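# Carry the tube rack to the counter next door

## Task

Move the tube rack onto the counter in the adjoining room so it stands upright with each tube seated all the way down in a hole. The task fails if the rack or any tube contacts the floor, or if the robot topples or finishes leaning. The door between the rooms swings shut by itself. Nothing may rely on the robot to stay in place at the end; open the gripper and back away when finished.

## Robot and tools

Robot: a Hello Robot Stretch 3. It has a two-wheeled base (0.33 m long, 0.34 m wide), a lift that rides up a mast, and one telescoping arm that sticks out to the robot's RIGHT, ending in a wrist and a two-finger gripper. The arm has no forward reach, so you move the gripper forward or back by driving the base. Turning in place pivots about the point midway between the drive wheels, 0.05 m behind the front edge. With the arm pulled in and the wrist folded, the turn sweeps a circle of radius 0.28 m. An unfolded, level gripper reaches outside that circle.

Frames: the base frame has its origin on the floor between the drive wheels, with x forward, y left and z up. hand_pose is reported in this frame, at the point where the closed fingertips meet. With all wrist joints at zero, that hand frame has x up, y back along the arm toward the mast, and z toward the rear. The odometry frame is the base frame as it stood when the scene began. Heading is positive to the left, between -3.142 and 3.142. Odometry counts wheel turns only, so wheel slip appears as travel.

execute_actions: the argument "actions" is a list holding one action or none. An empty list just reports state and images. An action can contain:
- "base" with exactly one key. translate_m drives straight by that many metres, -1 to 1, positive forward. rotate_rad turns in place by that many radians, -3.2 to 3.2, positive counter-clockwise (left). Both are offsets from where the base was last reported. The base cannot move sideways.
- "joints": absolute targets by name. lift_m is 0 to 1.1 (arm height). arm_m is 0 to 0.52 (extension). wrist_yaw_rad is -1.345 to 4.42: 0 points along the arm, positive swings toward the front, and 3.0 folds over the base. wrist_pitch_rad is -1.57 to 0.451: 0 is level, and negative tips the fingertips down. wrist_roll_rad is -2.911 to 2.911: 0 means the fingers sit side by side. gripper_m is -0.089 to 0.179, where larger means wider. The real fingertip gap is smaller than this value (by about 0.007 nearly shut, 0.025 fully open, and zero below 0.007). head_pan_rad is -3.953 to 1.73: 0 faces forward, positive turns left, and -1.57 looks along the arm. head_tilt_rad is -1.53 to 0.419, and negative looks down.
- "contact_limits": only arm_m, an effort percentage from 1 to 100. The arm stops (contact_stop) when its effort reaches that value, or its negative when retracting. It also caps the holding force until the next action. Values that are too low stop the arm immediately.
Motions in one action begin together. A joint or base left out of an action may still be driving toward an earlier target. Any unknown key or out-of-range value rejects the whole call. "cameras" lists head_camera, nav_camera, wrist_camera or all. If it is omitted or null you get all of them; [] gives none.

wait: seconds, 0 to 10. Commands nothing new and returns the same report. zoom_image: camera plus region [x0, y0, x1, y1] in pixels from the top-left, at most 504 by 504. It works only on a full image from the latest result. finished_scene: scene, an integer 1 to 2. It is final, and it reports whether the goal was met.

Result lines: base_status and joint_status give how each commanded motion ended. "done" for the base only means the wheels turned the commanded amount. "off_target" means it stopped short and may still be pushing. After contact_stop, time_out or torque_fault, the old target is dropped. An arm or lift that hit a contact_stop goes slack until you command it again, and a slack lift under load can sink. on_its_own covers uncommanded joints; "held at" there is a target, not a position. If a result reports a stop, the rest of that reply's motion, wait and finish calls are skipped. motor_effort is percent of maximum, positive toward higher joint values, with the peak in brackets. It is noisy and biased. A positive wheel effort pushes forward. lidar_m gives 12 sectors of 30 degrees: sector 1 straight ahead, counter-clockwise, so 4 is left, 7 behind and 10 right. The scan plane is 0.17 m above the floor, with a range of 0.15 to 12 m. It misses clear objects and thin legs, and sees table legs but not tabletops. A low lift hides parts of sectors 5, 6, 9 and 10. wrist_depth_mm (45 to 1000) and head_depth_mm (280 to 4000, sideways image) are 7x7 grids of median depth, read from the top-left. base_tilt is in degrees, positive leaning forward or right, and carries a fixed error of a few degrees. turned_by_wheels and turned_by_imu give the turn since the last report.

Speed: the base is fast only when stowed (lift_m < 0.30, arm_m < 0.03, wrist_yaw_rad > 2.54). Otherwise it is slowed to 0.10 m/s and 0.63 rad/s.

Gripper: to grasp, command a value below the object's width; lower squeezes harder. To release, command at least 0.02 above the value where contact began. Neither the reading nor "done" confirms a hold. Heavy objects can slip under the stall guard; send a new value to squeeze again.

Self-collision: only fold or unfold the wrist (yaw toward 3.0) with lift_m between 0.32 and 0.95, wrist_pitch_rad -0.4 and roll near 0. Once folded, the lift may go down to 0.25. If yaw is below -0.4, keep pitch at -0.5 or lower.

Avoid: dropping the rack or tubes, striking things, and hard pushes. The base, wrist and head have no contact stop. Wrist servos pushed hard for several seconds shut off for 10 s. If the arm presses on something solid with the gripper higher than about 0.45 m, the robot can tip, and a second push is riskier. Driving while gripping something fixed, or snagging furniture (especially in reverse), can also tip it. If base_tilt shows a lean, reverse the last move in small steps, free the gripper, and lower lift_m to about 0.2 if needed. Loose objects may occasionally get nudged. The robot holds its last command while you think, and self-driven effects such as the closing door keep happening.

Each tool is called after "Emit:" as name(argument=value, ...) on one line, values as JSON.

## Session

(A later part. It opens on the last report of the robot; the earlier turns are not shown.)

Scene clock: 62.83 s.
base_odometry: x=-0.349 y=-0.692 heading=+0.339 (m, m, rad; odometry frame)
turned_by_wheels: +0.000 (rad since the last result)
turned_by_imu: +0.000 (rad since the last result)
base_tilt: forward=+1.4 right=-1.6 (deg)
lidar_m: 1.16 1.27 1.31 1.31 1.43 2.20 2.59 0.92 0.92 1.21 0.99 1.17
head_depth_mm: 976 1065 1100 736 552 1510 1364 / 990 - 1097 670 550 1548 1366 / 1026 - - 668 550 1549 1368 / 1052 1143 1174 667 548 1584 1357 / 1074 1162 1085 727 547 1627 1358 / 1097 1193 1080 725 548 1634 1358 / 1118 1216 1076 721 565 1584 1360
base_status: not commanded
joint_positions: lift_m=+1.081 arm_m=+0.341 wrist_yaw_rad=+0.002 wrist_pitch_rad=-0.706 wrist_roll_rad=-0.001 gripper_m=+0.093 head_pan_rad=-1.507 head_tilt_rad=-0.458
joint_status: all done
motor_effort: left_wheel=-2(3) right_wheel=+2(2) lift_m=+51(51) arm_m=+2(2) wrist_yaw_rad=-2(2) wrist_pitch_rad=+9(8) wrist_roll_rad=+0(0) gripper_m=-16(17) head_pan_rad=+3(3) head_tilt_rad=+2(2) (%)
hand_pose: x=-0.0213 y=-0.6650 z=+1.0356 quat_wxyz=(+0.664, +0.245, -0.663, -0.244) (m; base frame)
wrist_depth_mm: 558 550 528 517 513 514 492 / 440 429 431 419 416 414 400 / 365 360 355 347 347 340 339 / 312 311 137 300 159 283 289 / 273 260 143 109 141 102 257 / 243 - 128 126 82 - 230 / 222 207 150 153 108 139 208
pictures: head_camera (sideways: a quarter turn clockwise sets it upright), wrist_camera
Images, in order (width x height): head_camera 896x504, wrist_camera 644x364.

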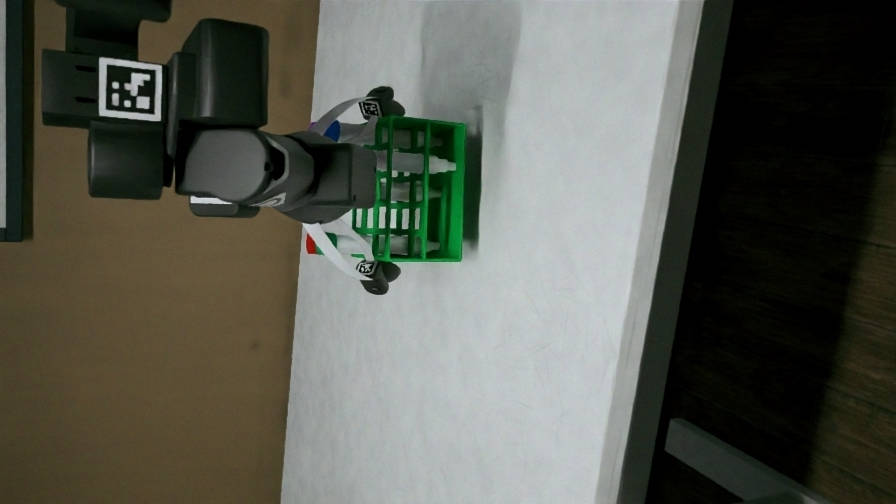

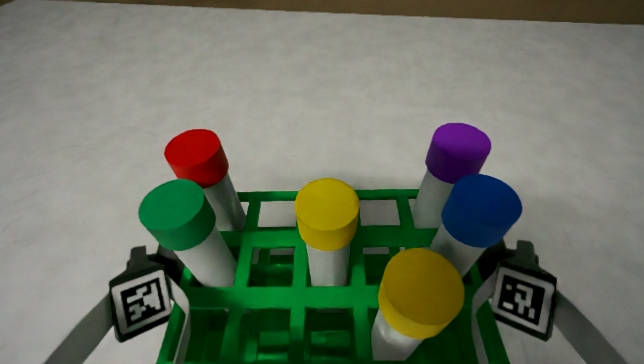

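Emit:
execute_actions(actions=[{"base": {"rotate_rad": 2.357}, "joints": {"arm_m": 0.06, "head_pan_rad": -0.1, "head_tilt_rad": -0.35}}], cameras=["head_camera", "wrist_camera"])

Scene clock: 69.80 s.
base_odometry: x=-0.349 y=-0.692 heading=+2.695 (m, m, rad; odometry frame)
turned_by_wheels: +2.357 (rad since the last result)
turned_by_imu: +2.350 (rad since the last result)
base_tilt: forward=+1.4 right=-1.7 (deg)
lidar_m: 1.76 2.59 1.96 0.92 1.21 1.23 0.99 1.16 1.18 1.41 1.31 1.32
head_depth_mm: 1274 1338 1412 1491 1585 1653 1477 / 1463 1542 1642 1730 1785 1751 1474 / 1599 1697 1791 1926 2063 1800 1468 / 1753 1873 1998 2149 2238 1803 1464 / 1904 2034 2179 2367 2348 1799 1466 / 2045 2211 2412 2663 2330 1792 1460 / 2322 2525 2731 2881 2322 1790 1456
base_status: done
joint_positions: lift_m=+1.081 arm_m=+0.060 wrist_yaw_rad=+0.002 wrist_pitch_rad=-0.707 wrist_roll_rad=-0.001 gripper_m=+0.093 head_pan_rad=-0.107 head_tilt_rad=-0.359
joint_status: all done
motor_effort: left_wheel=-2(11) right_wheel=+3(9) lift_m=+51(51) arm_m=-4(1) wrist_yaw_rad=-1(1) wrist_pitch_rad=+9(9) wrist_roll_rad=+0(0) gripper_m=-16(17) head_pan_rad=+3(40) head_tilt_rad=+4(14) (%)
hand_pose: x=-0.0213 y=-0.3846 z=+1.0354 quat_wxyz=(+0.664, +0.245, -0.663, -0.244) (m; base frame)
wrist_depth_mm: 792 896 - - - 920 752 / 863 - - - - 999 791 / 931 - - - - - 842 / - - 137 - 159 - 924 / - - 142 108 140 101 945 / - - 128 126 81 - - / - - 150 152 104 138 -
pictures: head_camera (sideways: a quarter turn clockwise sets it upright), wrist_camera
Images, in order (width x height): head_camera 896x504, wrist_camera 644x364.

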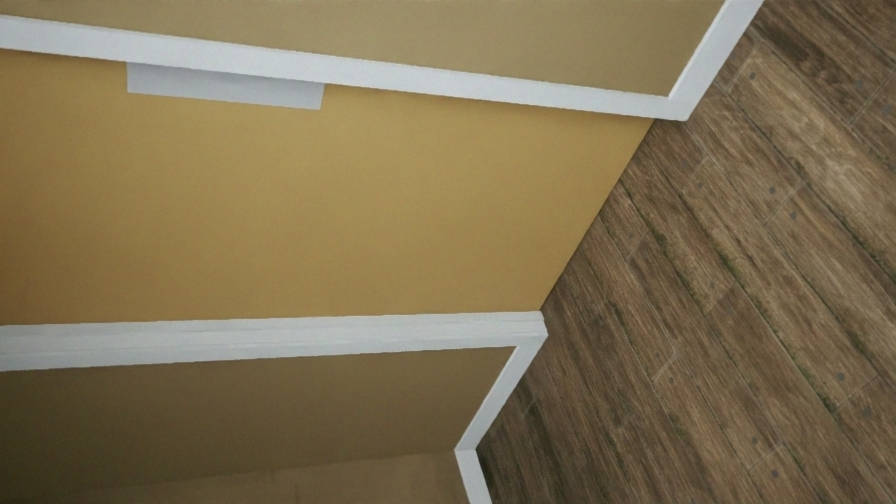

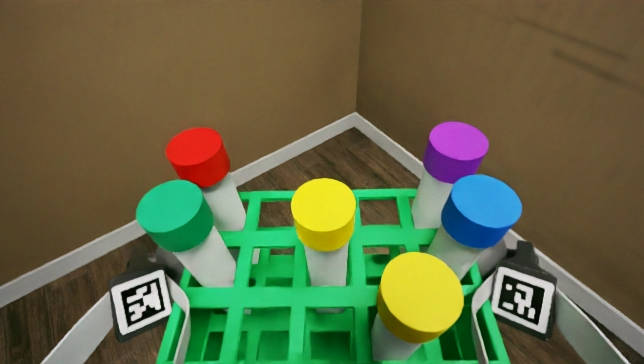

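Emit:
execute_actions(actions=[{"base": {"translate_m": 0.75}, "joints": {"lift_m": 0.7, "wrist_yaw_rad": -0.7, "head_pan_rad": -1.9, "head_tilt_rad": -1.05}}], cameras=["head_camera", "wrist_camera"])

Scene clock: 79.57 s.
base_odometry: x=-1.025 y=-0.368 heading=+2.695 (m, m, rad; odometry frame)
turned_by_wheels: +0.000 (rad since the last result)
turned_by_imu: -0.002 (rad since the last result)
base_tilt: forward=+1.5 right=-1.7 (deg)
lidar_m: 1.20 2.00 2.03 1.79 1.18 1.68 1.72 1.75 1.40 0.93 0.86 0.87
head_depth_mm: 1819 1813 1621 1467 1333 1238 - / 1923 1814 1619 1459 1358 - - / 1868 1805 1614 1494 - - - / 1582 1762 1615 1096 - 1239 - / 1364 1607 1605 1488 - 1229 1119 / 1202 1386 1552 1449 1318 1210 1121 / 1075 1217 1412 1442 1321 1213 1118
base_status: done
joint_positions: lift_m=+0.701 arm_m=+0.060 wrist_yaw_rad=-0.697 wrist_pitch_rad=-0.707 wrist_roll_rad=-0.001 gripper_m=+0.093 head_pan_rad=-1.893 head_tilt_rad=-1.037
joint_status: all done
motor_effort: left_wheel=-3(5) right_wheel=+3(7) lift_m=+19(45) arm_m=-4(4) wrist_yaw_rad=-4(7) wrist_pitch_rad=+9(9) wrist_roll_rad=+0(0) gripper_m=-16(16) head_pan_rad=-3(37) head_tilt_rad=-6(29) (%)
hand_pose: x=-0.1365 y=-0.3426 z=+0.6545 quat_wxyz=(+0.540, +0.004, -0.707, -0.457) (m; base frame)
wrist_depth_mm: 621 814 - - - - - / 635 833 - - - - - / 638 883 - - - - - / 667 832 136 - 159 945 - / 701 816 142 111 140 105 933 / 708 - 128 127 81 - 815 / 690 720 150 152 107 139 721
pictures: head_camera (sideways: a quarter turn clockwise sets it upright), wrist_camera
Images, in order (width x height): head_camera 896x504, wrist_camera 644x364.

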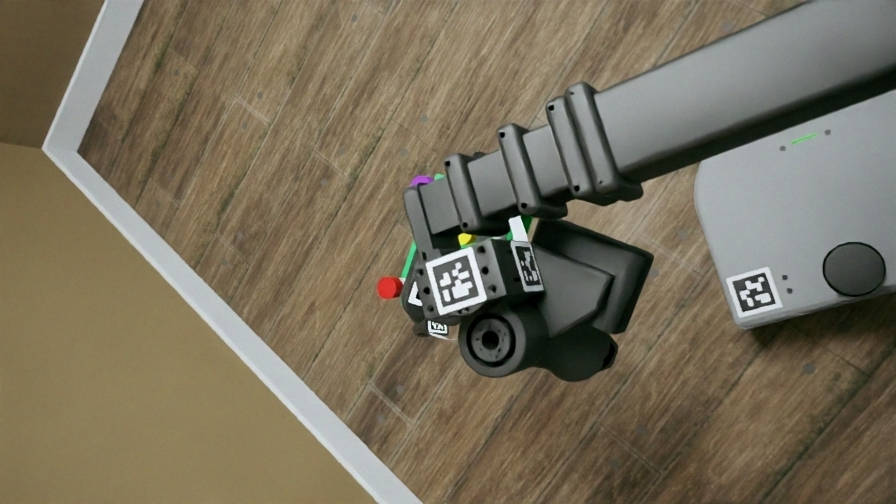

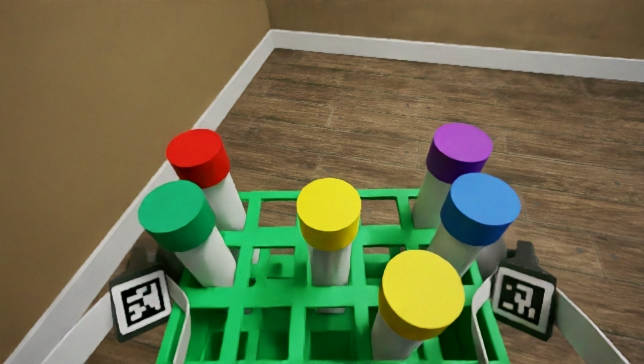

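Emit:
execute_actions(actions=[{"base": {"translate_m": 0.88}, "joints": {"arm_m": 0.0, "wrist_yaw_rad": -1.3, "head_pan_rad": -1.4, "head_tilt_rad": -1.15}}], cameras=["all"])

Scene clock: 91.23 s.
base_odometry: x=-1.819 y=+0.012 heading=+2.695 (m, m, rad; odometry frame)
turned_by_wheels: +0.000 (rad since the last result)
turned_by_imu: -0.002 (rad since the last result)
base_tilt: forward=+1.5 right=-1.7 (deg)
lidar_m: 0.53 0.92 1.32 1.66 2.18 1.85 2.60 2.42 0.55 0.45 0.42 0.42
head_depth_mm: 584 685 878 1366 - - - / 561 716 928 1201 - 1226 - / 526 660 890 1297 - - - / 494 613 805 1178 1305 - - / 467 570 734 1030 1278 1201 1129 / 442 534 675 916 1254 1197 1121 / 419 502 624 827 1217 1189 1124
base_status: done
joint_positions: lift_m=+0.701 arm_m=+0.000 wrist_yaw_rad=-1.297 wrist_pitch_rad=-0.707 wrist_roll_rad=-0.001 gripper_m=+0.093 head_pan_rad=-1.407 head_tilt_rad=-1.136
joint_status: all done
motor_effort: left_wheel=-3(5) right_wheel=+3(6) lift_m=+19(19) arm_m=-4(3) wrist_yaw_rad=-4(2) wrist_pitch_rad=+9(9) wrist_roll_rad=+0(0) gripper_m=-16(17) head_pan_rad=+2(27) head_tilt_rad=-8(15) (%)
hand_pose: x=-0.1939 y=-0.1936 z=+0.6545 quat_wxyz=(+0.381, -0.205, -0.676, -0.596) (m; base frame)
wrist_depth_mm: 575 - - - - - - / 519 - - - - - - / 478 842 - - - - - / 445 631 138 - 159 989 - / 404 517 142 112 141 101 890 / 377 - 128 127 81 - 810 / 403 509 150 154 107 139 741
pictures: head_camera (sideways: a quarter turn clockwise sets it upright), nav_camera (sideways: a quarter turn counterclockwise sets it upright), wrist_camera
Images, in order (width x height): head_camera 896x504, nav_camera 672x504, wrist_camera 644x364.

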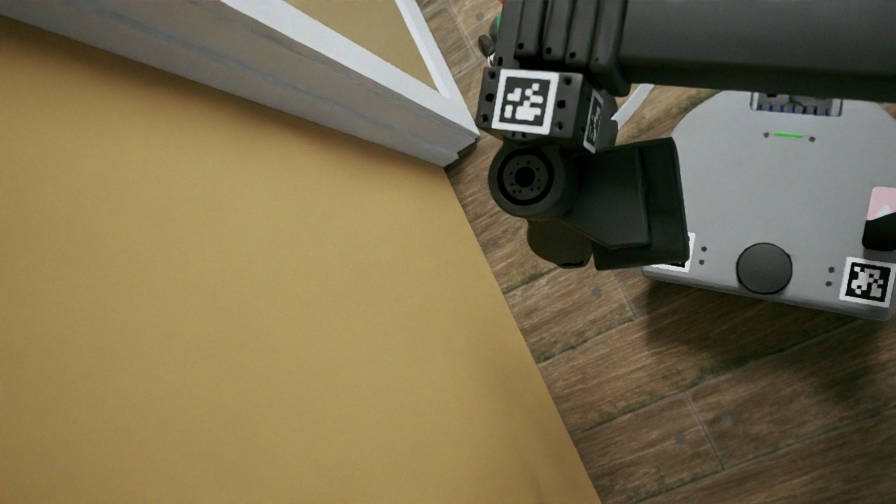

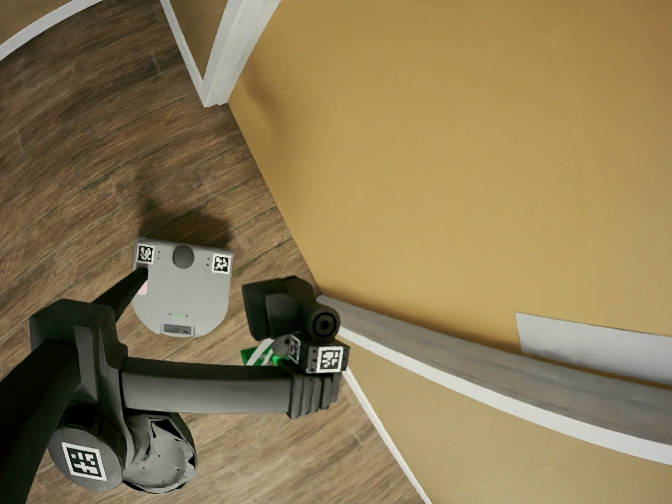

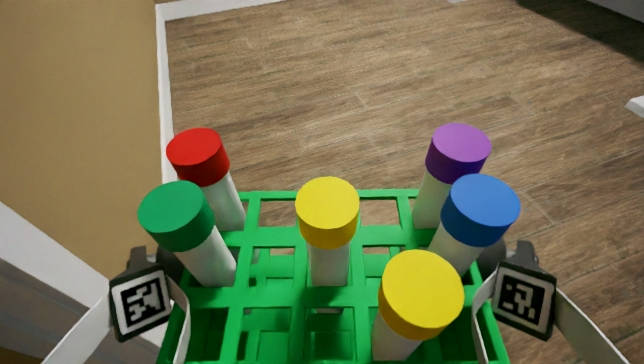

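Emit:
execute_actions(actions=[{"base": {"rotate_rad": -1.068}, "joints": {"head_pan_rad": -1.0, "head_tilt_rad": -1.2}}], cameras=["head_camera", "nav_camera"])

Scene clock: 94.17 s.
base_odometry: x=-1.819 y=+0.012 heading=+1.627 (m, m, rad; odometry frame)
turned_by_wheels: -1.068 (rad since the last result)
turned_by_imu: -1.066 (rad since the last result)
base_tilt: forward=+1.5 right=-1.7 (deg)
lidar_m: 0.42 0.42 0.53 0.89 1.31 1.64 2.18 1.85 2.60 2.45 0.55 0.45
head_depth_mm: 1688 1555 1451 1356 - 1194 - / 1654 1559 1451 1363 - 1208 - / 1284 1524 1438 1355 1297 - - / 937 1192 1412 1354 1270 - - / 736 880 1117 1335 1270 1203 1117 / 606 761 1005 1299 1263 1194 1130 / 611 727 849 1007 1231 1192 1128
base_status: done
joint_positions: lift_m=+0.701 arm_m=+0.000 wrist_yaw_rad=-1.297 wrist_pitch_rad=-0.707 wrist_roll_rad=-0.001 gripper_m=+0.093 head_pan_rad=-1.007 head_tilt_rad=-1.185
joint_status: all done
motor_effort: left_wheel=+4(11) right_wheel=-2(5) lift_m=+19(18) arm_m=-4(4) wrist_yaw_rad=-2(4) wrist_pitch_rad=+9(9) wrist_roll_rad=+0(0) gripper_m=-17(17) head_pan_rad=+2(23) head_tilt_rad=-7(9) (%)
hand_pose: x=-0.1939 y=-0.1936 z=+0.6545 quat_wxyz=(+0.381, -0.205, -0.676, -0.596) (m; base frame)
wrist_depth_mm: - - - - - - - / - - - - - - - / - - - - - - - / - - 137 - 159 - - / 938 931 142 108 140 101 908 / 863 - 129 127 81 - 796 / 760 732 150 154 106 139 713
pictures: head_camera (sideways: a quarter turn clockwise sets it upright), nav_camera (sideways: a quarter turn counterclockwise sets it upright)
Images, in order (width x height): head_camera 896x504, nav_camera 672x504.

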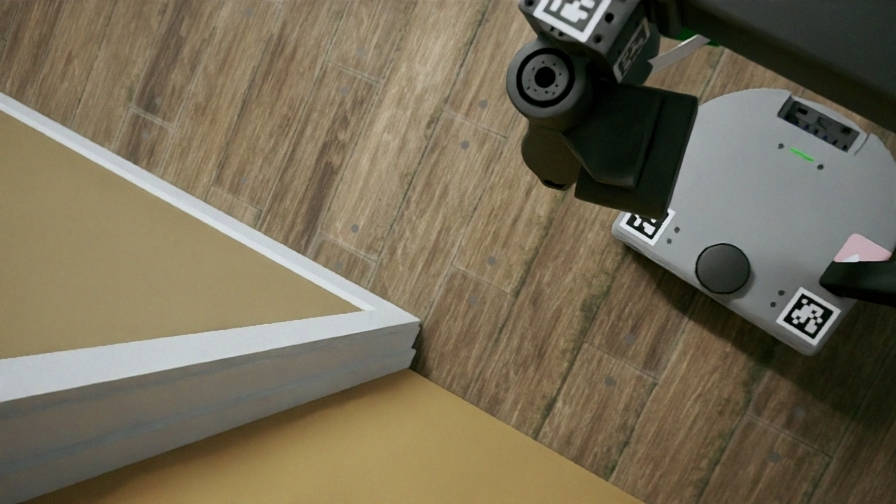

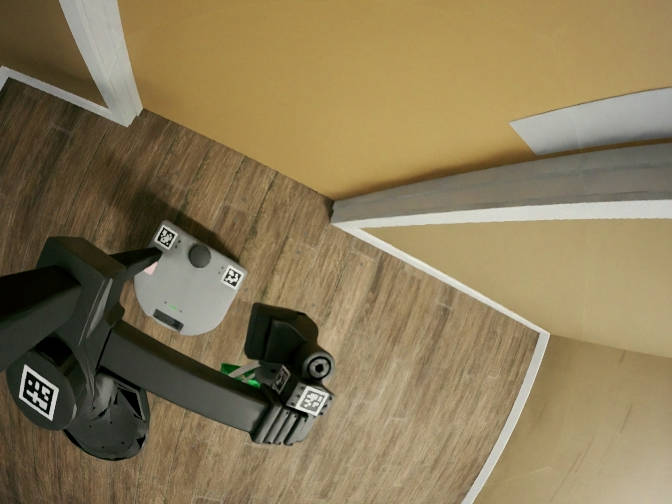

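Emit:
execute_actions(actions=[{"base": {"translate_m": 0.34}, "joints": {"head_pan_rad": -1.57, "head_tilt_rad": -1.25}}], cameras=["head_camera", "nav_camera"])

Scene clock: 98.87 s.
base_odometry: x=-1.838 y=+0.351 heading=+1.627 (m, m, rad; odometry frame)
turned_by_wheels: +0.000 (rad since the last result)
turned_by_imu: -0.001 (rad since the last result)
base_tilt: forward=+1.5 right=-1.7 (deg)
lidar_m: - - 0.15 0.22 1.36 1.70 2.51 2.14 2.62 0.39 0.15 -
head_depth_mm: 1608 1502 1423 - - - - / 1605 1499 1416 - - - 1144 / 1604 1495 1411 - - - - / 1595 1498 1407 1355 - - 1135 / 478 585 791 1094 1234 925 831 / 434 536 637 592 526 476 433 / 402 415 382 354 331 320 310
base_status: done
joint_positions: lift_m=+0.701 arm_m=+0.000 wrist_yaw_rad=-1.297 wrist_pitch_rad=-0.707 wrist_roll_rad=-0.001 gripper_m=+0.093 head_pan_rad=-1.556 head_tilt_rad=-1.233
joint_status: all done
motor_effort: left_wheel=+7(16) right_wheel=+1(6) lift_m=+19(19) arm_m=-4(4) wrist_yaw_rad=-3(4) wrist_pitch_rad=+9(10) wrist_roll_rad=+0(0) gripper_m=-17(17) head_pan_rad=-6(29) head_tilt_rad=-7(11) (%)
hand_pose: x=-0.1939 y=-0.1935 z=+0.6544 quat_wxyz=(+0.381, -0.205, -0.676, -0.596) (m; base frame)
wrist_depth_mm: - - - - - - - / - - - - - - - / - - - - - - - / - - 137 - 158 952 - / 963 916 143 108 143 98 876 / 836 - 128 127 81 - 791 / 766 734 150 152 104 139 714
pictures: head_camera (sideways: a quarter turn clockwise sets it upright), nav_camera (sideways: a quarter turn counterclockwise sets it upright)
Images, in order (width x height): head_camera 896x504, nav_camera 672x504.

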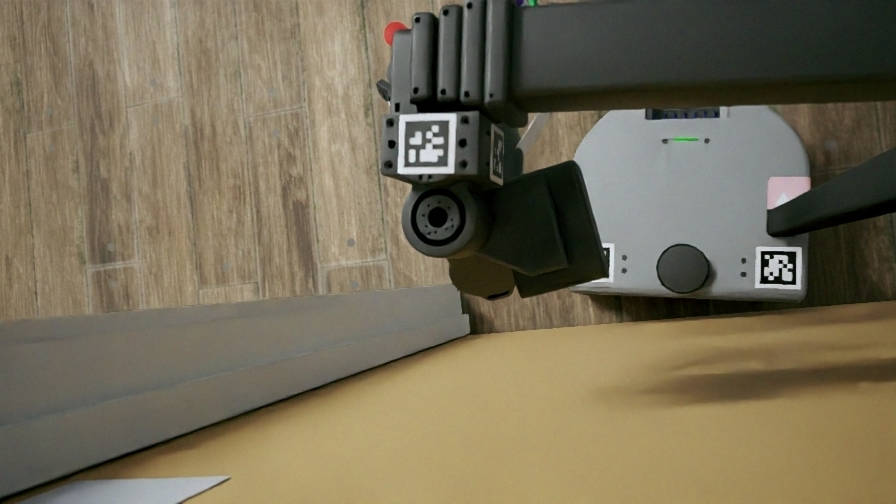

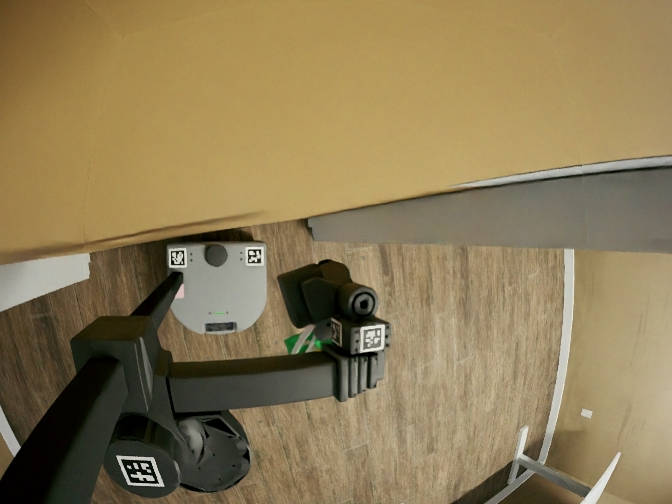

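Emit:
execute_actions(actions=[{"base": {"translate_m": -0.012}, "joints": {"head_pan_rad": -2.45, "head_tilt_rad": -1.0}}], cameras=["head_camera", "nav_camera"])

Scene clock: 100.30 s.
base_odometry: x=-1.838 y=+0.339 heading=+1.627 (m, m, rad; odometry frame)
turned_by_wheels: +0.000 (rad since the last result)
turned_by_imu: +0.000 (rad since the last result)
base_tilt: forward=+1.4 right=-1.7 (deg)
lidar_m: - - 0.15 0.25 1.36 1.70 2.50 2.13 2.62 0.39 0.16 0.15
head_depth_mm: 2145 1907 1675 1496 1367 - - / 2134 1886 1666 1483 1341 1257 - / 2181 1892 1666 1484 1339 - - / 2170 1881 1654 1484 1354 - - / 2162 1870 1652 1481 - 1222 - / 2162 1876 1645 1482 - - 1090 / 2155 1858 1644 1473 1346 - 871
base_status: done
joint_positions: lift_m=+0.701 arm_m=+0.000 wrist_yaw_rad=-1.297 wrist_pitch_rad=-0.707 wrist_roll_rad=-0.001 gripper_m=+0.093 head_pan_rad=-2.443 head_tilt_rad=-1.001
joint_status: all done
motor_effort: left_wheel=+5(3) right_wheel=-1(5) lift_m=+19(19) arm_m=-3(4) wrist_yaw_rad=-3(4) wrist_pitch_rad=+9(9) wrist_roll_rad=+0(0) gripper_m=-17(16) head_pan_rad=-3(37) head_tilt_rad=+0(12) (%)
hand_pose: x=-0.1939 y=-0.1935 z=+0.6544 quat_wxyz=(+0.381, -0.205, -0.676, -0.596) (m; base frame)
wrist_depth_mm: - - - - - - - / - - - - - - - / - - - - - - - / - - 137 - 159 - - / 954 925 142 107 140 96 900 / 855 - 128 127 82 - 787 / 761 731 150 153 111 139 722
pictures: head_camera (sideways: a quarter turn clockwise sets it upright), nav_camera (sideways: a quarter turn counterclockwise sets it upright)
Images, in order (width x height): head_camera 896x504, nav_camera 672x504.

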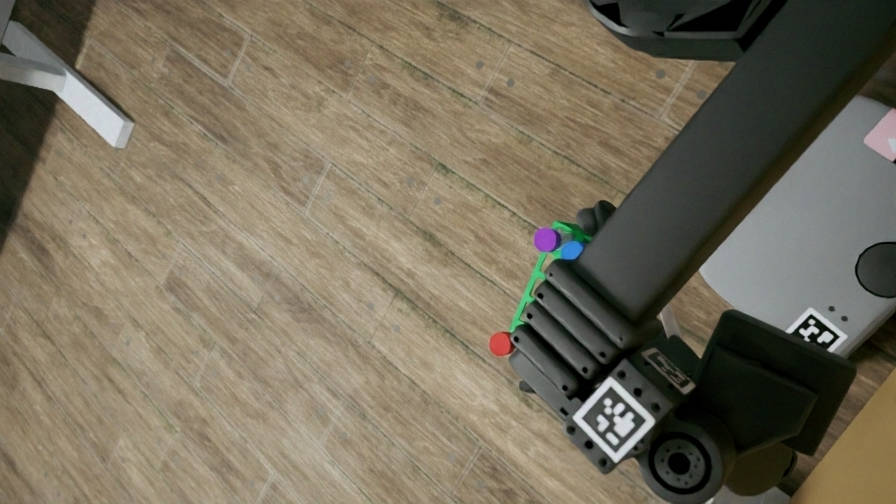

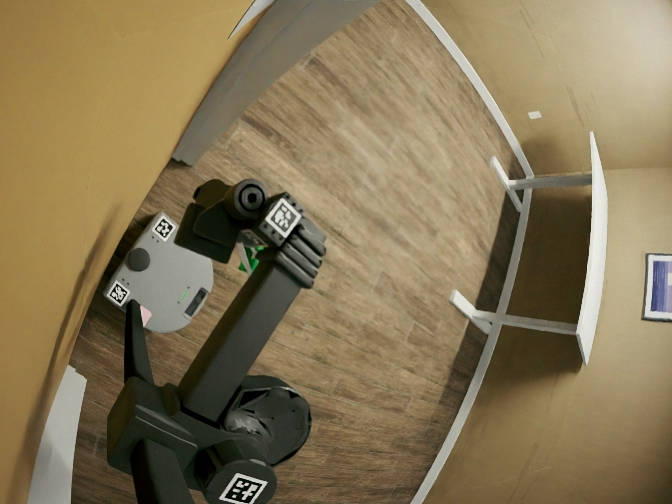

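Emit:
execute_actions(actions=[{"base": {"translate_m": 0.05}}], cameras=["nav_camera"])

Scene clock: 102.27 s.
base_odometry: x=-1.840 y=+0.389 heading=+1.628 (m, m, rad; odometry frame)
turned_by_wheels: +0.000 (rad since the last result)
turned_by_imu: -0.004 (rad since the last result)
base_tilt: forward=+1.5 right=-1.7 (deg)
lidar_m: - - 0.15 0.19 1.37 1.70 2.55 2.18 2.61 0.38 0.15 -
head_depth_mm: 2187 1929 1699 1512 1368 - - / 2222 1921 1690 1502 1352 1259 - / 2226 1919 1676 1492 1352 - - / 2202 1922 1682 1490 1388 - - / 2214 1899 1676 1495 - 1220 - / 2208 1894 1676 1492 1391 - 1087 / 2202 1899 1664 1490 1357 - 945
base_status: done
joint_positions: lift_m=+0.701 arm_m=+0.000 wrist_yaw_rad=-1.297 wrist_pitch_rad=-0.708 wrist_roll_rad=-0.001 gripper_m=+0.093 head_pan_rad=-2.443 head_tilt_rad=-0.988
joint_status: not commanded
on_its_own: left_wheel is at rest, and its effort (+24) is outside its rest range (-18 to +18)
motor_effort: left_wheel=+24(39) right_wheel=+0(17) lift_m=+19(19) arm_m=-3(4) wrist_yaw_rad=-2(4) wrist_pitch_rad=+10(11) wrist_roll_rad=+0(0) gripper_m=-17(16) head_pan_rad=-3(13) head_tilt_rad=-4(12) (%)
hand_pose: x=-0.1937 y=-0.1934 z=+0.6542 quat_wxyz=(+0.381, -0.205, -0.676, -0.597) (m; base frame)
wrist_depth_mm: - - - - - - - / - - - - - - - / - - - - - - - / - - 137 - 159 946 - / 957 888 141 112 140 105 897 / 851 - 128 126 81 - 792 / 770 710 150 153 107 139 716
pictures: nav_camera (sideways: a quarter turn counterclockwise sets it upright)
Images, in order (width x height): nav_camera 672x504.

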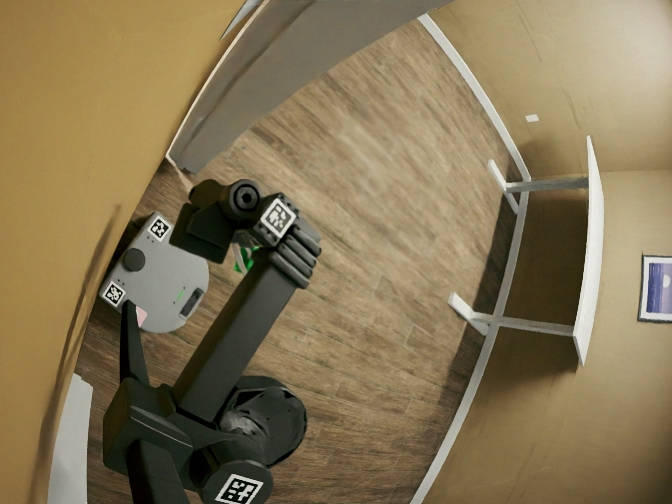

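Emit:
execute_actions(actions=[{"base": {"translate_m": 0.2}}], cameras=["nav_camera", "wrist_camera"])

Scene clock: 105.73 s.
base_odometry: x=-1.852 y=+0.589 heading=+1.628 (m, m, rad; odometry frame)
turned_by_wheels: +0.000 (rad since the last result)
turned_by_imu: +0.000 (rad since the last result)
base_tilt: forward=+1.4 right=-1.7 (deg)
lidar_m: 0.15 0.15 0.15 0.18 0.38 1.73 2.74 2.36 0.38 0.38 1.78 0.23
head_depth_mm: 2188 1937 1684 1506 1371 - - / 2234 1915 1688 1503 1353 1259 - / 2251 1919 1684 1502 1350 - - / 2241 1918 1675 1497 1381 - - / 2213 1906 1670 1488 - 1220 - / 2207 1914 1666 1493 1142 - 1096 / 2205 1892 1657 662 768 - 1107
base_status: done
joint_positions: lift_m=+0.701 arm_m=+0.000 wrist_yaw_rad=-1.297 wrist_pitch_rad=-0.708 wrist_roll_rad=-0.001 gripper_m=+0.093 head_pan_rad=-2.443 head_tilt_rad=-0.988
joint_status: not commanded
on_its_own: left_wheel is at rest, and its effort (+22) is outside its rest range (-18 to +18)
motor_effort: left_wheel=+22(74) right_wheel=+0(4) lift_m=+19(19) arm_m=-4(3) wrist_yaw_rad=-3(3) wrist_pitch_rad=+10(10) wrist_roll_rad=+0(0) gripper_m=-16(16) head_pan_rad=-3(3) head_tilt_rad=-3(4) (%)
hand_pose: x=-0.1937 y=-0.1934 z=+0.6542 quat_wxyz=(+0.381, -0.205, -0.676, -0.597) (m; base frame)
wrist_depth_mm: - - - - - - - / - - - - - - - / - - - - - - - / - - 136 - 158 976 - / 219 263 142 111 140 101 895 / 221 - 128 127 81 - 800 / 201 260 150 153 105 139 705
pictures: nav_camera (sideways: a quarter turn counterclockwise sets it upright), wrist_camera
Images, in order (width x height): nav_camera 672x504, wrist_camera 644x364.

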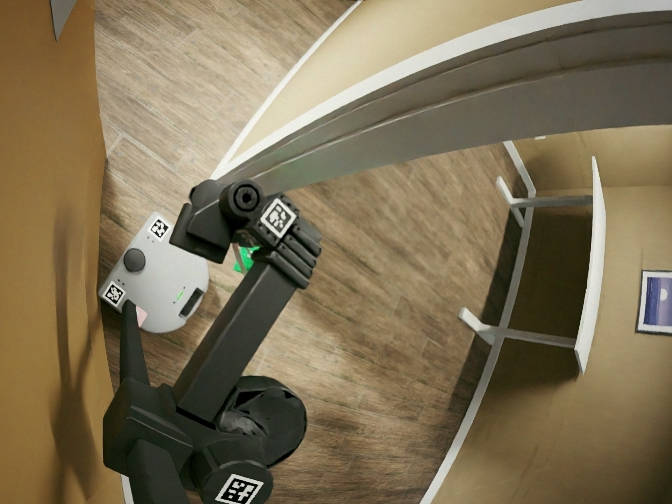

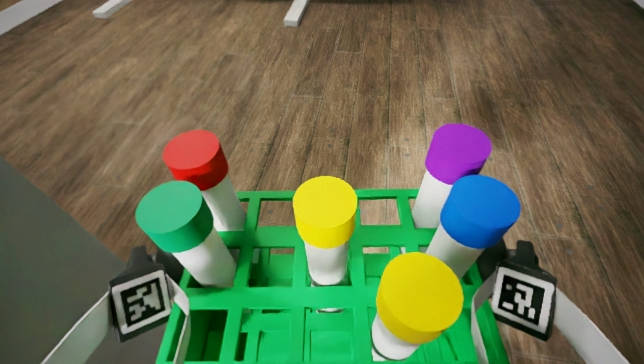

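Emit:
execute_actions(actions=[{"base": {"translate_m": 0.25}, "joints": {"head_pan_rad": -0.7, "head_tilt_rad": -0.35}}], cameras=["head_camera", "nav_camera"])

Scene clock: 109.80 s.
base_odometry: x=-1.866 y=+0.838 heading=+1.629 (m, m, rad; odometry frame)
turned_by_wheels: +0.000 (rad since the last result)
turned_by_imu: -0.001 (rad since the last result)
base_tilt: forward=+1.5 right=-1.7 (deg)
lidar_m: 0.22 0.17 0.17 0.18 0.26 0.74 2.97 0.52 0.48 0.92 1.74 1.92
head_depth_mm: 2219 2348 1878 1904 2041 1813 1482 / 2380 2519 1982 2067 2169 1812 1468 / 2515 2665 2155 2258 2341 1811 1470 / 2326 2498 2321 2483 2343 1800 1469 / 2113 2229 2404 2588 2331 1798 1465 / 1919 2045 2184 2293 2335 1804 1460 / 1777 1863 1977 2100 2163 1796 1467
base_status: done
joint_positions: lift_m=+0.701 arm_m=+0.000 wrist_yaw_rad=-1.297 wrist_pitch_rad=-0.708 wrist_roll_rad=-0.001 gripper_m=+0.093 head_pan_rad=-0.707 head_tilt_rad=-0.359
joint_status: all done
motor_effort: left_wheel=+17(53) right_wheel=+1(4) lift_m=+18(20) arm_m=-3(3) wrist_yaw_rad=-3(2) wrist_pitch_rad=+10(10) wrist_roll_rad=+0(0) gripper_m=-17(17) head_pan_rad=+3(38) head_tilt_rad=+1(24) (%)
hand_pose: x=-0.1937 y=-0.1934 z=+0.6542 quat_wxyz=(+0.381, -0.205, -0.676, -0.597) (m; base frame)
wrist_depth_mm: 235 232 - - - - - / 287 258 378 - - - - / 341 308 362 - - - - / 430 378 137 - 159 - - / 589 485 142 110 140 101 909 / 805 - 128 127 81 - 806 / 766 719 150 153 105 139 705
pictures: head_camera (sideways: a quarter turn clockwise sets it upright), nav_camera (sideways: a quarter turn counterclockwise sets it upright)
Images, in order (width x height): head_camera 896x504, nav_camera 672x504.

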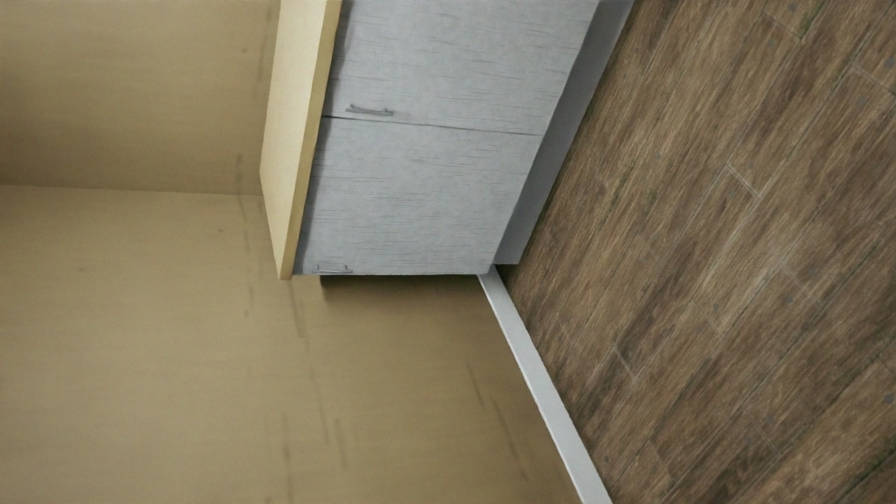

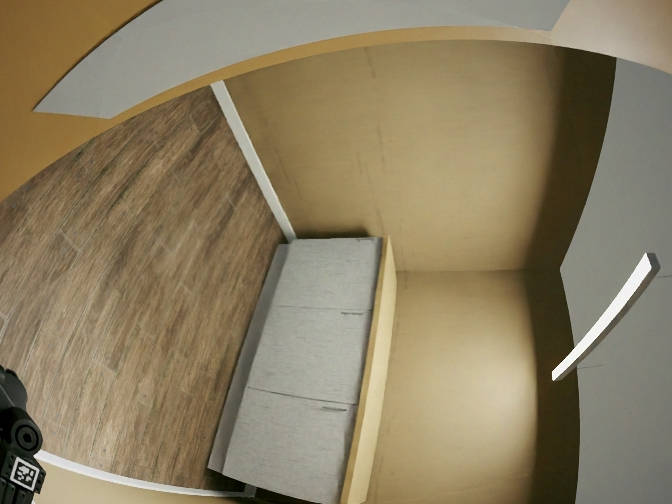

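Emit:
execute_actions(actions=[{"base": {"rotate_rad": -0.75}, "joints": {"head_pan_rad": -3.2, "head_tilt_rad": -1.1}}], cameras=["nav_camera", "wrist_camera"])

Scene clock: 113.97 s.
base_odometry: x=-1.866 y=+0.838 heading=+0.879 (m, m, rad; odometry frame)
turned_by_wheels: -0.750 (rad since the last result)
turned_by_imu: -0.746 (rad since the last result)
base_tilt: forward=+1.5 right=-1.7 (deg)
lidar_m: 1.90 1.77 0.22 0.20 0.20 0.24 0.45 2.44 2.58 0.47 0.61 1.73
head_depth_mm: 347 374 403 - - - 610 / 427 469 514 - - - 913 / 556 628 707 - - - 1107 / 750 909 1123 - - - 1107 / 1869 1693 1546 1413 1327 - 1100 / 1896 1697 1535 1410 1327 1192 1101 / 1883 1692 1535 1400 621 - -
base_status: done
joint_positions: lift_m=+0.701 arm_m=+0.000 wrist_yaw_rad=-1.299 wrist_pitch_rad=-0.709 wrist_roll_rad=-0.001 gripper_m=+0.093 head_pan_rad=-3.194 head_tilt_rad=-1.088
joint_status: all done
motor_effort: left_wheel=+8(32) right_wheel=-6(14) lift_m=+20(19) arm_m=-3(4) wrist_yaw_rad=-1(3) wrist_pitch_rad=+10(11) wrist_roll_rad=+0(0) gripper_m=-16(17) head_pan_rad=-3(36) head_tilt_rad=-5(32) (%)
hand_pose: x=-0.1936 y=-0.1931 z=+0.6540 quat_wxyz=(+0.380, -0.205, -0.676, -0.597) (m; base frame)
wrist_depth_mm: - - - - - - 454 / - - - - - 659 437 / - - - - - 644 438 / - - 138 - 157 550 441 / 962 899 142 108 142 97 428 / 856 - 128 127 81 - 426 / 759 719 150 153 98 139 402
pictures: nav_camera (sideways: a quarter turn counterclockwise sets it upright), wrist_camera
Images, in order (width x height): nav_camera 672x504, wrist_camera 644x364.

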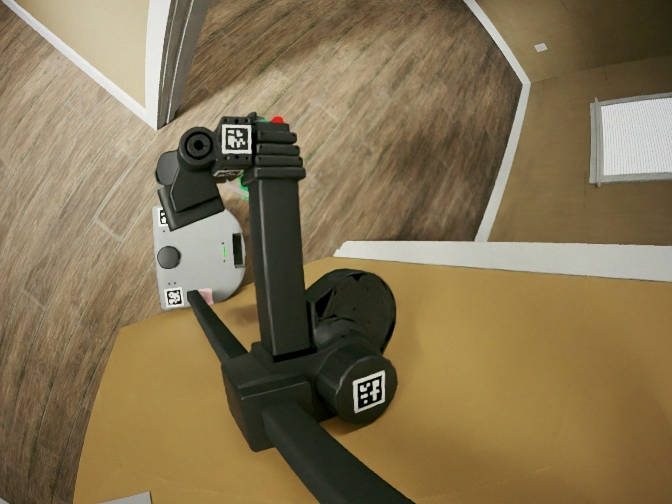

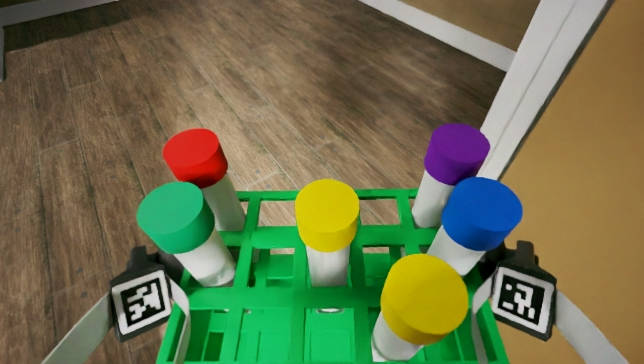

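Emit:
execute_actions(actions=[])

Scene clock: 115.10 s.
base_odometry: x=-1.866 y=+0.838 heading=+0.879 (m, m, rad; odometry frame)
turned_by_wheels: +0.000 (rad since the last result)
turned_by_imu: +0.000 (rad since the last result)
base_tilt: forward=+1.5 right=-1.7 (deg)
lidar_m: 1.90 1.78 0.22 0.20 0.20 0.24 0.45 2.44 2.59 0.48 0.61 1.73
head_depth_mm: 348 374 404 - - - 611 / 428 470 514 - - - 913 / 556 628 706 - - - 1108 / 749 909 1120 - - - 1101 / 1865 1707 1545 1411 1331 - 1102 / 1901 1693 1542 1405 1322 1190 1101 / 1883 1698 1529 1402 1308 - -
base_status: done
joint_positions: lift_m=+0.701 arm_m=+0.000 wrist_yaw_rad=-1.299 wrist_pitch_rad=-0.709 wrist_roll_rad=-0.001 gripper_m=+0.093 head_pan_rad=-3.194 head_tilt_rad=-1.088
joint_status: all done
motor_effort: left_wheel=+9(32) right_wheel=-6(14) lift_m=+20(19) arm_m=-3(4) wrist_yaw_rad=-1(3) wrist_pitch_rad=+10(11) wrist_roll_rad=+0(0) gripper_m=-17(17) head_pan_rad=-3(36) head_tilt_rad=-4(32) (%)
hand_pose: x=-0.1936 y=-0.1931 z=+0.6540 quat_wxyz=(+0.380, -0.205, -0.676, -0.597) (m; base frame)
wrist_depth_mm: - - - - - - 454 / - - - - - 649 445 / - - - - - 626 442 / - - 139 - 158 550 440 / 943 887 142 108 139 100 434 / 826 - 127 126 83 - 427 / 770 732 151 154 99 139 400
pictures: head_camera (sideways: a quarter turn clockwise sets it upright), nav_camera (sideways: a quarter turn counterclockwise sets it upright), wrist_camera
Images, in order (width x height): head_camera 896x504, nav_camera 672x504, wrist_camera 644x364.

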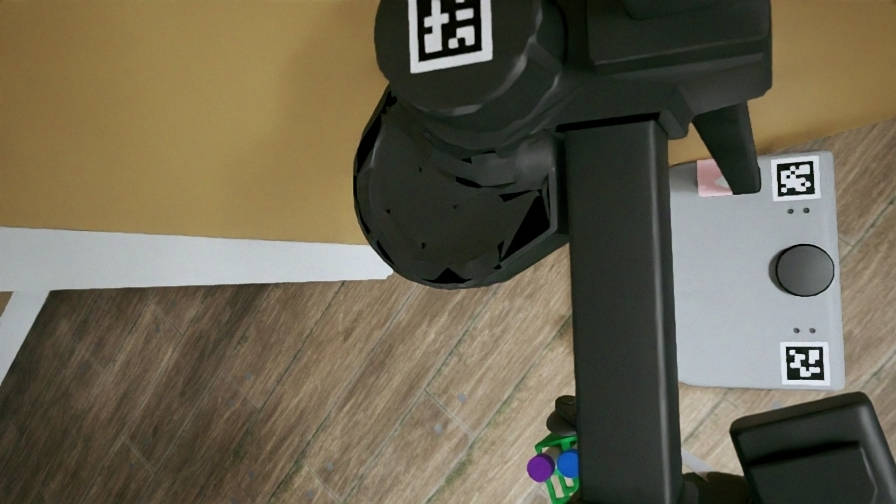

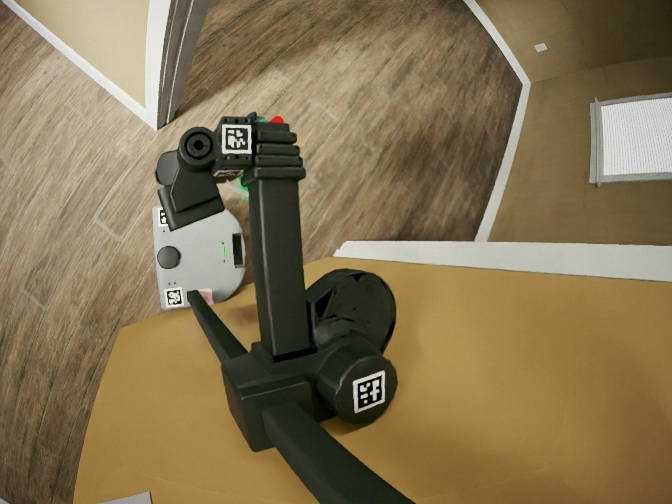

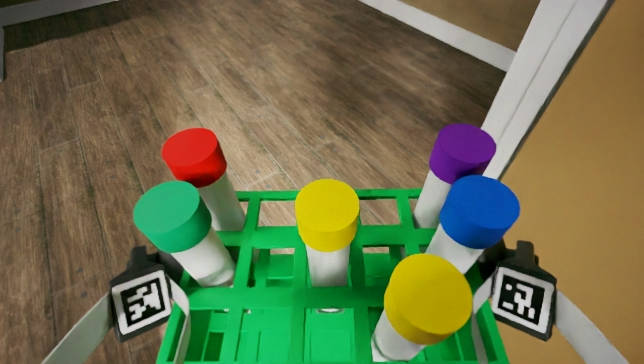

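Emit:
execute_actions(actions=[{"base": {"translate_m": 0.7}, "joints": {"wrist_yaw_rad": 0.0, "head_pan_rad": -3.1, "head_tilt_rad": -0.9}}])

Scene clock: 124.37 s.
base_odometry: x=-1.420 y=+1.377 heading=+0.879 (m, m, rad; odometry frame)
turned_by_wheels: +0.000 (rad since the last result)
turned_by_imu: -0.002 (rad since the last result)
base_tilt: forward=+1.5 right=-1.7 (deg)
lidar_m: 1.31 1.33 1.32 1.45 1.95 1.91 0.98 0.80 0.79 0.88 1.19 1.19
head_depth_mm: 1752 2067 1838 1594 1487 - - / 1485 1842 1840 1591 - - - / 1291 1549 1784 1601 - - - / 1155 1351 1639 1582 1429 1258 - / 1035 1194 1408 1562 1405 1273 - / 942 1068 1238 1469 1401 1284 1103 / 863 967 1107 1288 1383 1285 -
base_status: done
joint_positions: lift_m=+0.701 arm_m=+0.000 wrist_yaw_rad=-0.002 wrist_pitch_rad=-0.709 wrist_roll_rad=-0.001 gripper_m=+0.093 head_pan_rad=-3.107 head_tilt_rad=-0.902
joint_status: all done
motor_effort: left_wheel=+3(13) right_wheel=-1(4) lift_m=+19(19) arm_m=-3(3) wrist_yaw_rad=+2(6) wrist_pitch_rad=+10(10) wrist_roll_rad=+0(0) gripper_m=-16(17) head_pan_rad=+2(13) head_tilt_rad=+0(13) (%)
hand_pose: x=-0.0220 y=-0.3240 z=+0.6540 quat_wxyz=(+0.663, +0.245, -0.663, -0.247) (m; base frame)
wrist_depth_mm: 773 933 - 771 606 523 440 / 832 - - 900 687 563 475 / 893 - - - 777 611 511 / - - 133 - 159 621 559 / 992 893 142 108 140 102 632 / 853 - 128 127 81 - 697 / 757 733 150 153 105 139 709
pictures: head_camera (sideways: a quarter turn clockwise sets it upright), nav_camera (sideways: a quarter turn counterclockwise sets it upright), wrist_camera
Images, in order (width x height): head_camera 896x504, nav_camera 672x504, wrist_camera 644x364.

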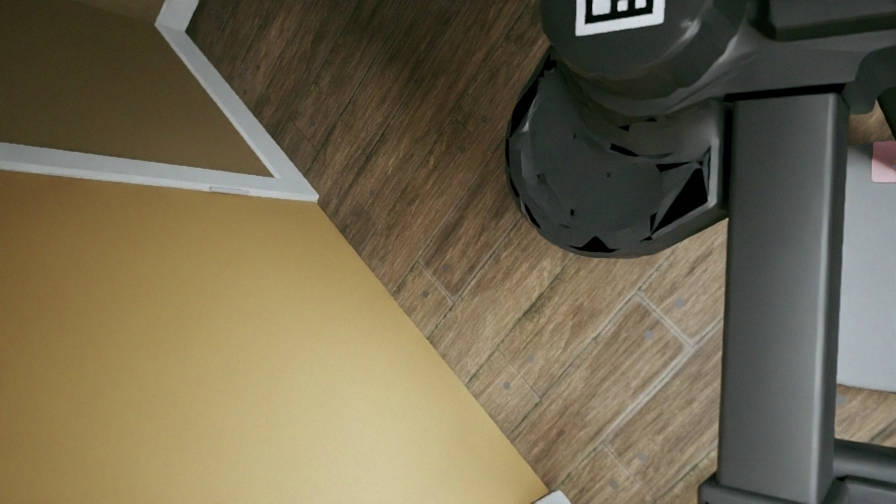

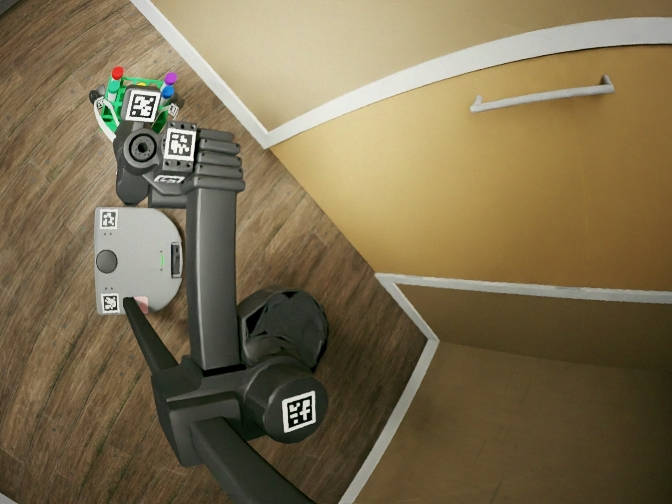

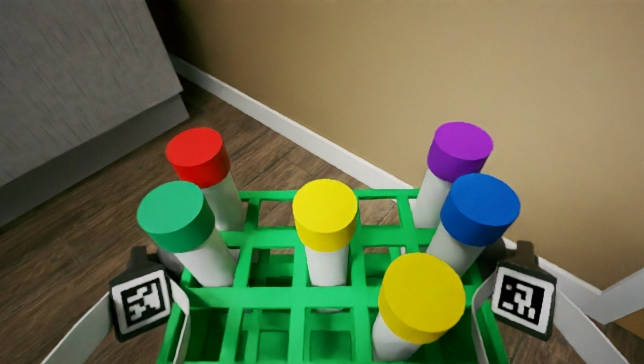

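Emit:
execute_actions(actions=[{"base": {"translate_m": 0.72}, "joints": {"lift_m": 1.075, "arm_m": 0.44, "head_pan_rad": -0.95, "head_tilt_rad": -0.5}}])

Scene clock: 134.17 s.
base_odometry: x=-0.960 y=+1.932 heading=+0.879 (m, m, rad; odometry frame)
turned_by_wheels: +0.000 (rad since the last result)
turned_by_imu: -0.004 (rad since the last result)
base_tilt: forward=+1.4 right=-1.7 (deg)
lidar_m: 0.70 0.87 0.87 0.96 1.50 2.50 1.55 1.25 1.25 0.79 0.64 0.64
head_depth_mm: 1205 1321 1060 823 924 1080 1294 / 1168 1284 1058 807 889 1032 1268 / 1141 1252 1060 775 852 985 1171 / 1110 1214 1052 764 820 942 1102 / 1084 1180 1047 740 789 900 1051 / 1059 1152 1042 738 763 865 1001 / 1035 1120 1041 737 729 834 957
base_status: done
joint_positions: lift_m=+1.074 arm_m=+0.440 wrist_yaw_rad=-0.002 wrist_pitch_rad=-0.709 wrist_roll_rad=-0.001 gripper_m=+0.093 head_pan_rad=-0.957 head_tilt_rad=-0.507
joint_status: all done
motor_effort: left_wheel=+4(11) right_wheel=-2(3) lift_m=+51(53) arm_m=+2(1) wrist_yaw_rad=+1(1) wrist_pitch_rad=+10(10) wrist_roll_rad=+0(0) gripper_m=-16(16) head_pan_rad=+2(37) head_tilt_rad=+3(23) (%)
hand_pose: x=-0.0219 y=-0.7633 z=+1.0279 quat_wxyz=(+0.663, +0.245, -0.663, -0.246) (m; base frame)
wrist_depth_mm: 586 613 609 588 684 621 527 / 509 492 482 472 611 674 574 / 408 412 403 418 671 734 611 / 355 348 137 379 158 763 699 / 311 300 142 108 140 100 761 / 277 - 128 127 81 - 817 / 252 326 150 153 97 139 898
pictures: head_camera (sideways: a quarter turn clockwise sets it upright), nav_camera (sideways: a quarter turn counterclockwise sets it upright), wrist_camera
Images, in order (width x height): head_camera 896x504, nav_camera 672x504, wrist_camera 644x364.

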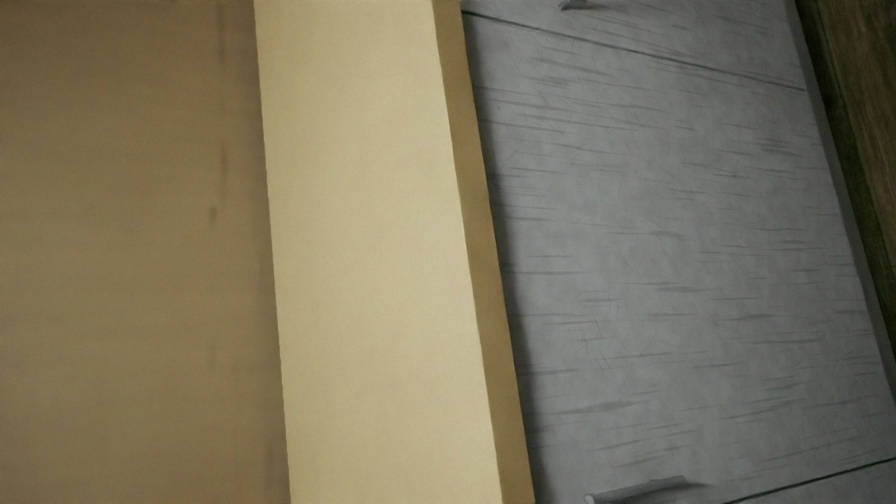

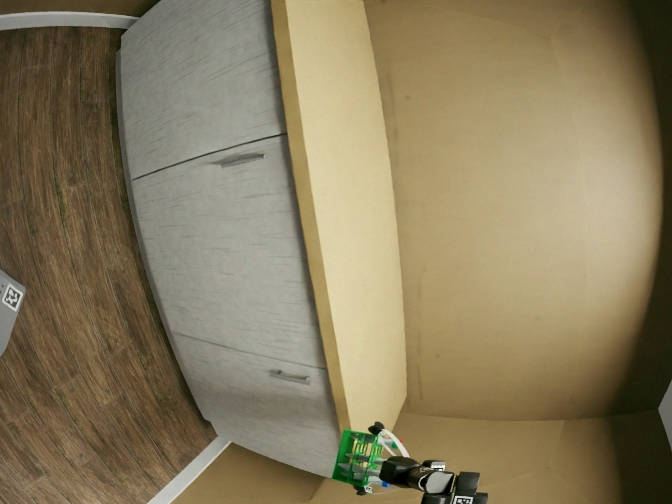

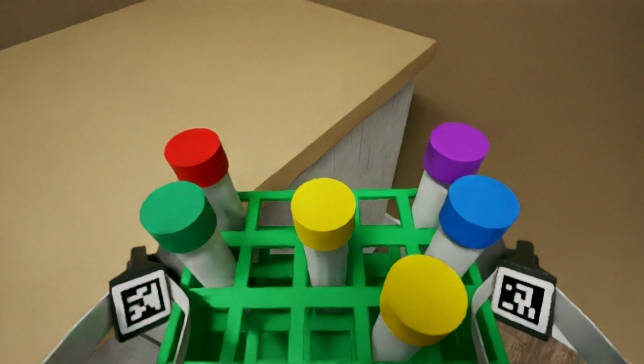

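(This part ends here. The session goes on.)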